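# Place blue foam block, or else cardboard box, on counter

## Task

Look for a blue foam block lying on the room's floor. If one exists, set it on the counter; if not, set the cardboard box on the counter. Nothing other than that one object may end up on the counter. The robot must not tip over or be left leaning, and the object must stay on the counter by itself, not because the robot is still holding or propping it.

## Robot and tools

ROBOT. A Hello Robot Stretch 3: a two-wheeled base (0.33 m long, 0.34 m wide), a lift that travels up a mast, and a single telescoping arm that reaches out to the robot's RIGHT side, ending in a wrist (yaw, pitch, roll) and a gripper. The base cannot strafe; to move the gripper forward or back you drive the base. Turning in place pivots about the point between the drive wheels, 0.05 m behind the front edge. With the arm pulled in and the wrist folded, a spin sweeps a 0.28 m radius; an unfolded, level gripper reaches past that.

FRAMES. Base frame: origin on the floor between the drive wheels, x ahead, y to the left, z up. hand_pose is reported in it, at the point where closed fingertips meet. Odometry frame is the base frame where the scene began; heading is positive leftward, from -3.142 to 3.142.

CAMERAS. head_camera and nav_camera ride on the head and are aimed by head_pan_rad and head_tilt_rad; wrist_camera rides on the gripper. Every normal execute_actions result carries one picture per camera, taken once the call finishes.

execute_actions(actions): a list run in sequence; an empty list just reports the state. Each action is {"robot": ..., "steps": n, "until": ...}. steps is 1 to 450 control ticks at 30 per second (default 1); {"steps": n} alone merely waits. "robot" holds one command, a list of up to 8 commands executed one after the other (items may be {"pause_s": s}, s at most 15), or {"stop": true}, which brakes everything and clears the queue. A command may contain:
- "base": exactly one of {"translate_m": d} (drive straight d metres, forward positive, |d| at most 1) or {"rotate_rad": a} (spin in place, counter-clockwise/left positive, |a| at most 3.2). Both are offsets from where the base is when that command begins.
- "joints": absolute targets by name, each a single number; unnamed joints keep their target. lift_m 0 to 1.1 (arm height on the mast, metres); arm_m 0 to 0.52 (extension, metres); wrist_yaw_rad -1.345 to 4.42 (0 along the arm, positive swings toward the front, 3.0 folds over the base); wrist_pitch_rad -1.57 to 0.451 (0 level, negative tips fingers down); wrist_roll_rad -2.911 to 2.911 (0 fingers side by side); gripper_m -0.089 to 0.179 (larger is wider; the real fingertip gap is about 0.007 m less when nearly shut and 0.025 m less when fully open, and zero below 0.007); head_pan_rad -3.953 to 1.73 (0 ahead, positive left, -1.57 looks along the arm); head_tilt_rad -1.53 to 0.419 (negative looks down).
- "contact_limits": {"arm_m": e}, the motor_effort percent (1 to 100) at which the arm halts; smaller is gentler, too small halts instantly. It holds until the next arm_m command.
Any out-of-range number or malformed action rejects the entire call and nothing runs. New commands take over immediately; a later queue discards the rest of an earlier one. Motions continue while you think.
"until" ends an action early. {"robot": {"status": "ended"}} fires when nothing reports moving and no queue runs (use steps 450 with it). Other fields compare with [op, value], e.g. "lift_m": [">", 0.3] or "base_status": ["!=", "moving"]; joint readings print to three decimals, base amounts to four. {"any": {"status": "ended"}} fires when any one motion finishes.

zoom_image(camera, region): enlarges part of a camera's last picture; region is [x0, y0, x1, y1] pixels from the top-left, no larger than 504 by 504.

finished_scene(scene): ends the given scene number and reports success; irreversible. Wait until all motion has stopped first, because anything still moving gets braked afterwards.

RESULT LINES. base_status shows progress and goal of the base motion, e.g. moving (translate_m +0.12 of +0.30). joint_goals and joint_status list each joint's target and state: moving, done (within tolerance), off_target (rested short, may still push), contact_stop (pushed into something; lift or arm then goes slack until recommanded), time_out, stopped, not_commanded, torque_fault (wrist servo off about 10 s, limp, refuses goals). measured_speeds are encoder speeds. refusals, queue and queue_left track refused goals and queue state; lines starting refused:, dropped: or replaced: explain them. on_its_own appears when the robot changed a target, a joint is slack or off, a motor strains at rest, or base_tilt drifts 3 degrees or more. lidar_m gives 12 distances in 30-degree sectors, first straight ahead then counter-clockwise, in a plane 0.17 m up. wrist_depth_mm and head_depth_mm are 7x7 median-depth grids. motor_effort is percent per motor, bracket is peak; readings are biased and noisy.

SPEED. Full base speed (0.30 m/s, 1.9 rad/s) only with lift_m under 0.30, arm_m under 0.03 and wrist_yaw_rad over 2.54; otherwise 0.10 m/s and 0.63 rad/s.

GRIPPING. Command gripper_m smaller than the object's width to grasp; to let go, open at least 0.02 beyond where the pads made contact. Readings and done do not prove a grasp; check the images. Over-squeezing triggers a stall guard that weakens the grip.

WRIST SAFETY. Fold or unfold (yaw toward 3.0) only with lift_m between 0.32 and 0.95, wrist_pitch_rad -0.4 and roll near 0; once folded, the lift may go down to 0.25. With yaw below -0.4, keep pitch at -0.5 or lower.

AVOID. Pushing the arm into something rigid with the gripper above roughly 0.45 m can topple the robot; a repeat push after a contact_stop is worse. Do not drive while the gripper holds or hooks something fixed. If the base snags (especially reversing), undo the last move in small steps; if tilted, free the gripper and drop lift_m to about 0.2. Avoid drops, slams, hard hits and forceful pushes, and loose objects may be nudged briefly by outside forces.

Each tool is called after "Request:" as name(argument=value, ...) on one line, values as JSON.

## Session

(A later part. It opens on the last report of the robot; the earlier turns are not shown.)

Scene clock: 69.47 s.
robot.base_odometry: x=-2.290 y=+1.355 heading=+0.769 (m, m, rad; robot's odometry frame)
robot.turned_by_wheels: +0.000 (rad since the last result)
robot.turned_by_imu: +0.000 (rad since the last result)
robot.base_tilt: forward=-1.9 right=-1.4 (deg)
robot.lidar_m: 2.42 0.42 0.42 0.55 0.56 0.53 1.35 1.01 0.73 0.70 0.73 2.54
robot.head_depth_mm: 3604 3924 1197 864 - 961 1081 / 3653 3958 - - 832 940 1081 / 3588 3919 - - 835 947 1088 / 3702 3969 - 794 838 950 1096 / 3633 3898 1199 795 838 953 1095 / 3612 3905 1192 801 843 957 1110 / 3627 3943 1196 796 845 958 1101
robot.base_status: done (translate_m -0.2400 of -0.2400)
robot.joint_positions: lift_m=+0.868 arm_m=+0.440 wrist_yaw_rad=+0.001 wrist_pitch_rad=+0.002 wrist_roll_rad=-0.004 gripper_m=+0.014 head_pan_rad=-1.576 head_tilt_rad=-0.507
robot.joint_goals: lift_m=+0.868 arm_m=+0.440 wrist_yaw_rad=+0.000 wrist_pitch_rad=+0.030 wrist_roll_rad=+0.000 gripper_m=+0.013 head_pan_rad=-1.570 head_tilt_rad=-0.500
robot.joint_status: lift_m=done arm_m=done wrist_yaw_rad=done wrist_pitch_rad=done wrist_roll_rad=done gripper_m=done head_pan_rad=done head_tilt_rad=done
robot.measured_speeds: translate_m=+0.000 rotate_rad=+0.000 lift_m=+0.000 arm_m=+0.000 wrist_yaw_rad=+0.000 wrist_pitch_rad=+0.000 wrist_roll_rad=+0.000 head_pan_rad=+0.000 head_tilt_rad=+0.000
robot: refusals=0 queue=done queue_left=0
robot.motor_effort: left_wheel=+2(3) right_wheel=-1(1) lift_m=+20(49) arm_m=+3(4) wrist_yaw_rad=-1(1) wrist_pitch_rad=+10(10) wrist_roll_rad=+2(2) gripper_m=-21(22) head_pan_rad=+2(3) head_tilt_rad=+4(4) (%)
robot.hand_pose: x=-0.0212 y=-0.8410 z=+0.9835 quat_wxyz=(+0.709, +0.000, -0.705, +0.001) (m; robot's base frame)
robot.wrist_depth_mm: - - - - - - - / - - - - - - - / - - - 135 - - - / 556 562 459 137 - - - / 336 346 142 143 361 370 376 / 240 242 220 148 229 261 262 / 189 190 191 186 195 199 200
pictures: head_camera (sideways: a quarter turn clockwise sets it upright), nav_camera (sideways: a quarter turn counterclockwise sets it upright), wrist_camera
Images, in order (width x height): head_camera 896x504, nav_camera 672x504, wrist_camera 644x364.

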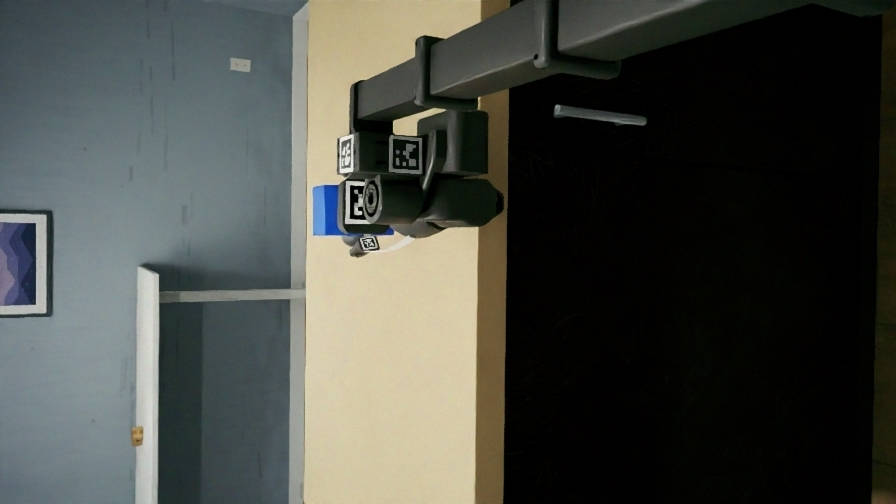

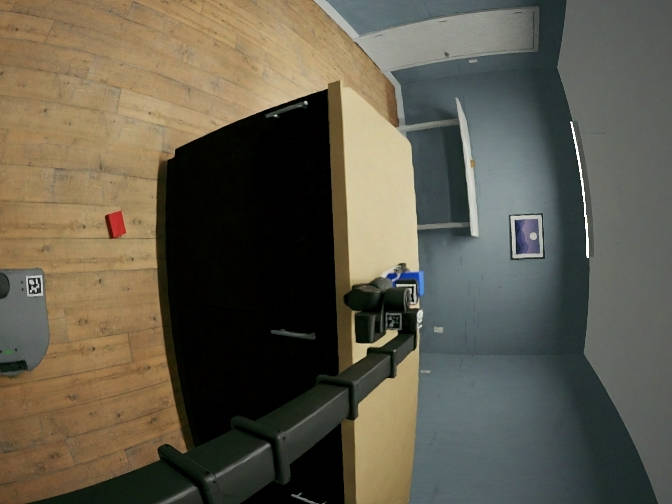

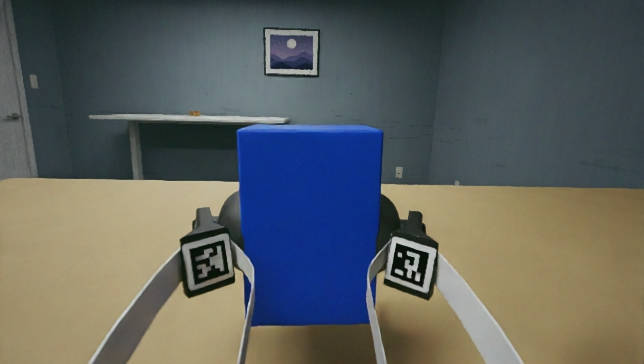

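Request:
execute_actions(actions=[{"robot":[{"joints":{"lift_m":0.846}},{"joints":{"gripper_m":0.10}},{"joints":{"arm_m":0.25,"lift_m":0.855}}],"steps":450,"until":{"robot":{"status":"ended"}}}])

Scene clock: 74.33 s.
robot.base_odometry: x=-2.290 y=+1.355 heading=+0.769 (m, m, rad; robot's odometry frame)
robot.turned_by_wheels: +0.000 (rad since the last result)
robot.turned_by_imu: -0.001 (rad since the last result)
robot.base_tilt: forward=-1.9 right=-1.4 (deg)
robot.lidar_m: 2.42 0.42 0.43 0.55 0.56 0.53 1.35 1.01 0.73 0.70 0.72 2.52
robot.head_depth_mm: 3625 3907 1205 838 - 957 1102 / 3606 3929 1200 838 - 964 1089 / 3605 3961 1198 852 - 962 1089 / 3612 3986 1197 839 843 947 1096 / 3566 3917 1192 799 835 954 1101 / 3600 3871 1199 797 846 955 1105 / 3614 3974 1194 799 844 957 1106
robot.base_status: done (translate_m -0.2400 of -0.2400)
robot.joint_positions: lift_m=+0.855 arm_m=+0.250 wrist_yaw_rad=+0.001 wrist_pitch_rad=+0.005 wrist_roll_rad=-0.004 gripper_m=+0.100 head_pan_rad=-1.576 head_tilt_rad=-0.507
robot.joint_goals: lift_m=+0.855 arm_m=+0.250 wrist_yaw_rad=+0.000 wrist_pitch_rad=+0.030 wrist_roll_rad=+0.000 gripper_m=+0.100 head_pan_rad=-1.570 head_tilt_rad=-0.500
robot.joint_status: lift_m=done arm_m=done wrist_yaw_rad=done wrist_pitch_rad=done wrist_roll_rad=done gripper_m=done head_pan_rad=done head_tilt_rad=done
robot.measured_speeds: translate_m=+0.000 rotate_rad=+0.000 lift_m=+0.000 arm_m=+0.000 wrist_yaw_rad=+0.000 wrist_pitch_rad=+0.000 wrist_roll_rad=+0.000 head_pan_rad=+0.000 head_tilt_rad=+0.000
robot: refusals=0 queue=done queue_left=0
robot.motor_effort: left_wheel=+2(3) right_wheel=-1(2) lift_m=+50(51) arm_m=-4(4) wrist_yaw_rad=-1(1) wrist_pitch_rad=+9(10) wrist_roll_rad=+1(2) gripper_m=+1(93) head_pan_rad=+4(3) head_tilt_rad=+4(4) (%)
robot.hand_pose: x=-0.0212 y=-0.6516 z=+0.9703 quat_wxyz=(+0.709, -0.001, -0.705, +0.002) (m; robot's base frame)
robot.wrist_depth_mm: - - - - - - - / - - - - - - - / - - - - - - - / 509 519 543 326 571 590 617 / 306 334 318 319 326 335 342 / 219 210 223 228 219 236 236 / 198 203 204 207 209 212 214
pictures: head_camera (sideways: a quarter turn clockwise sets it upright), nav_camera (sideways: a quarter turn counterclockwise sets it upright), wrist_camera
Images, in order (width x height): head_camera 896x504, nav_camera 672x504, wrist_camera 644x364.

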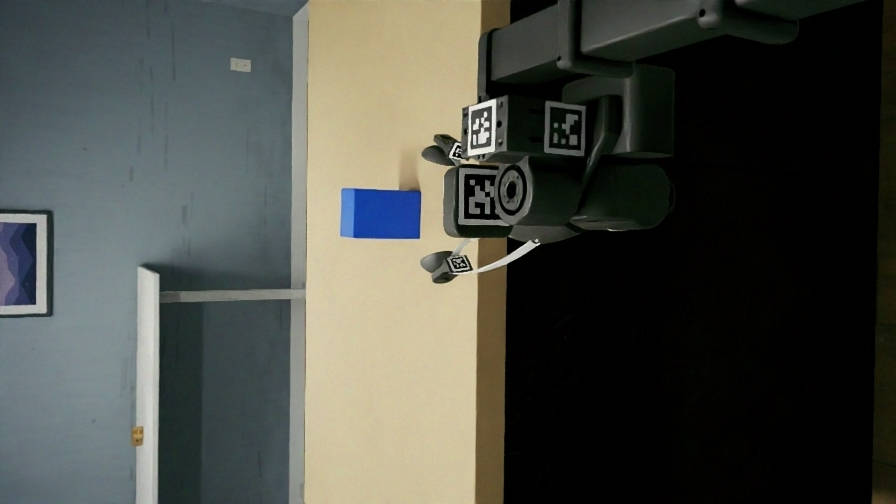

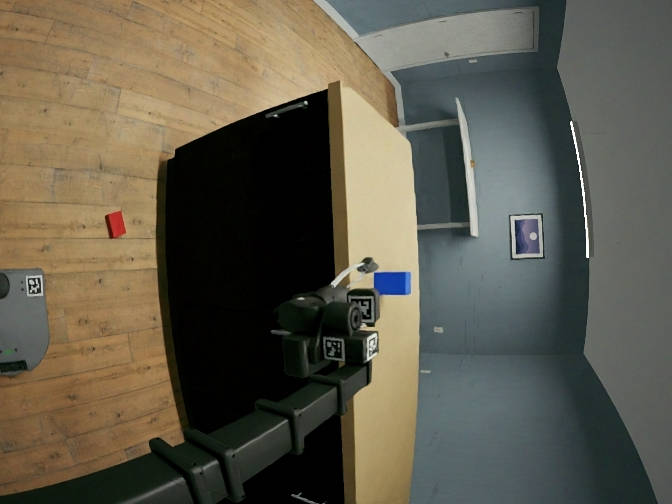

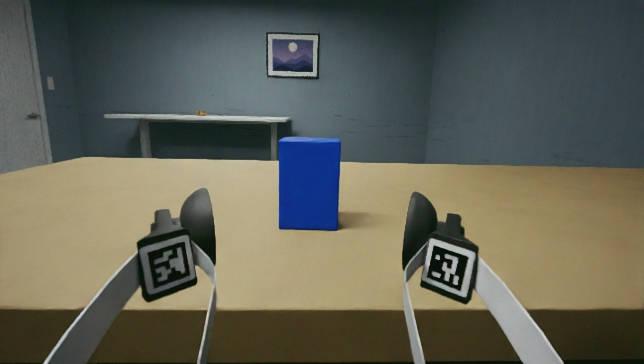

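Request:
finished_scene(scene=2)

The scene is finished: the task was done.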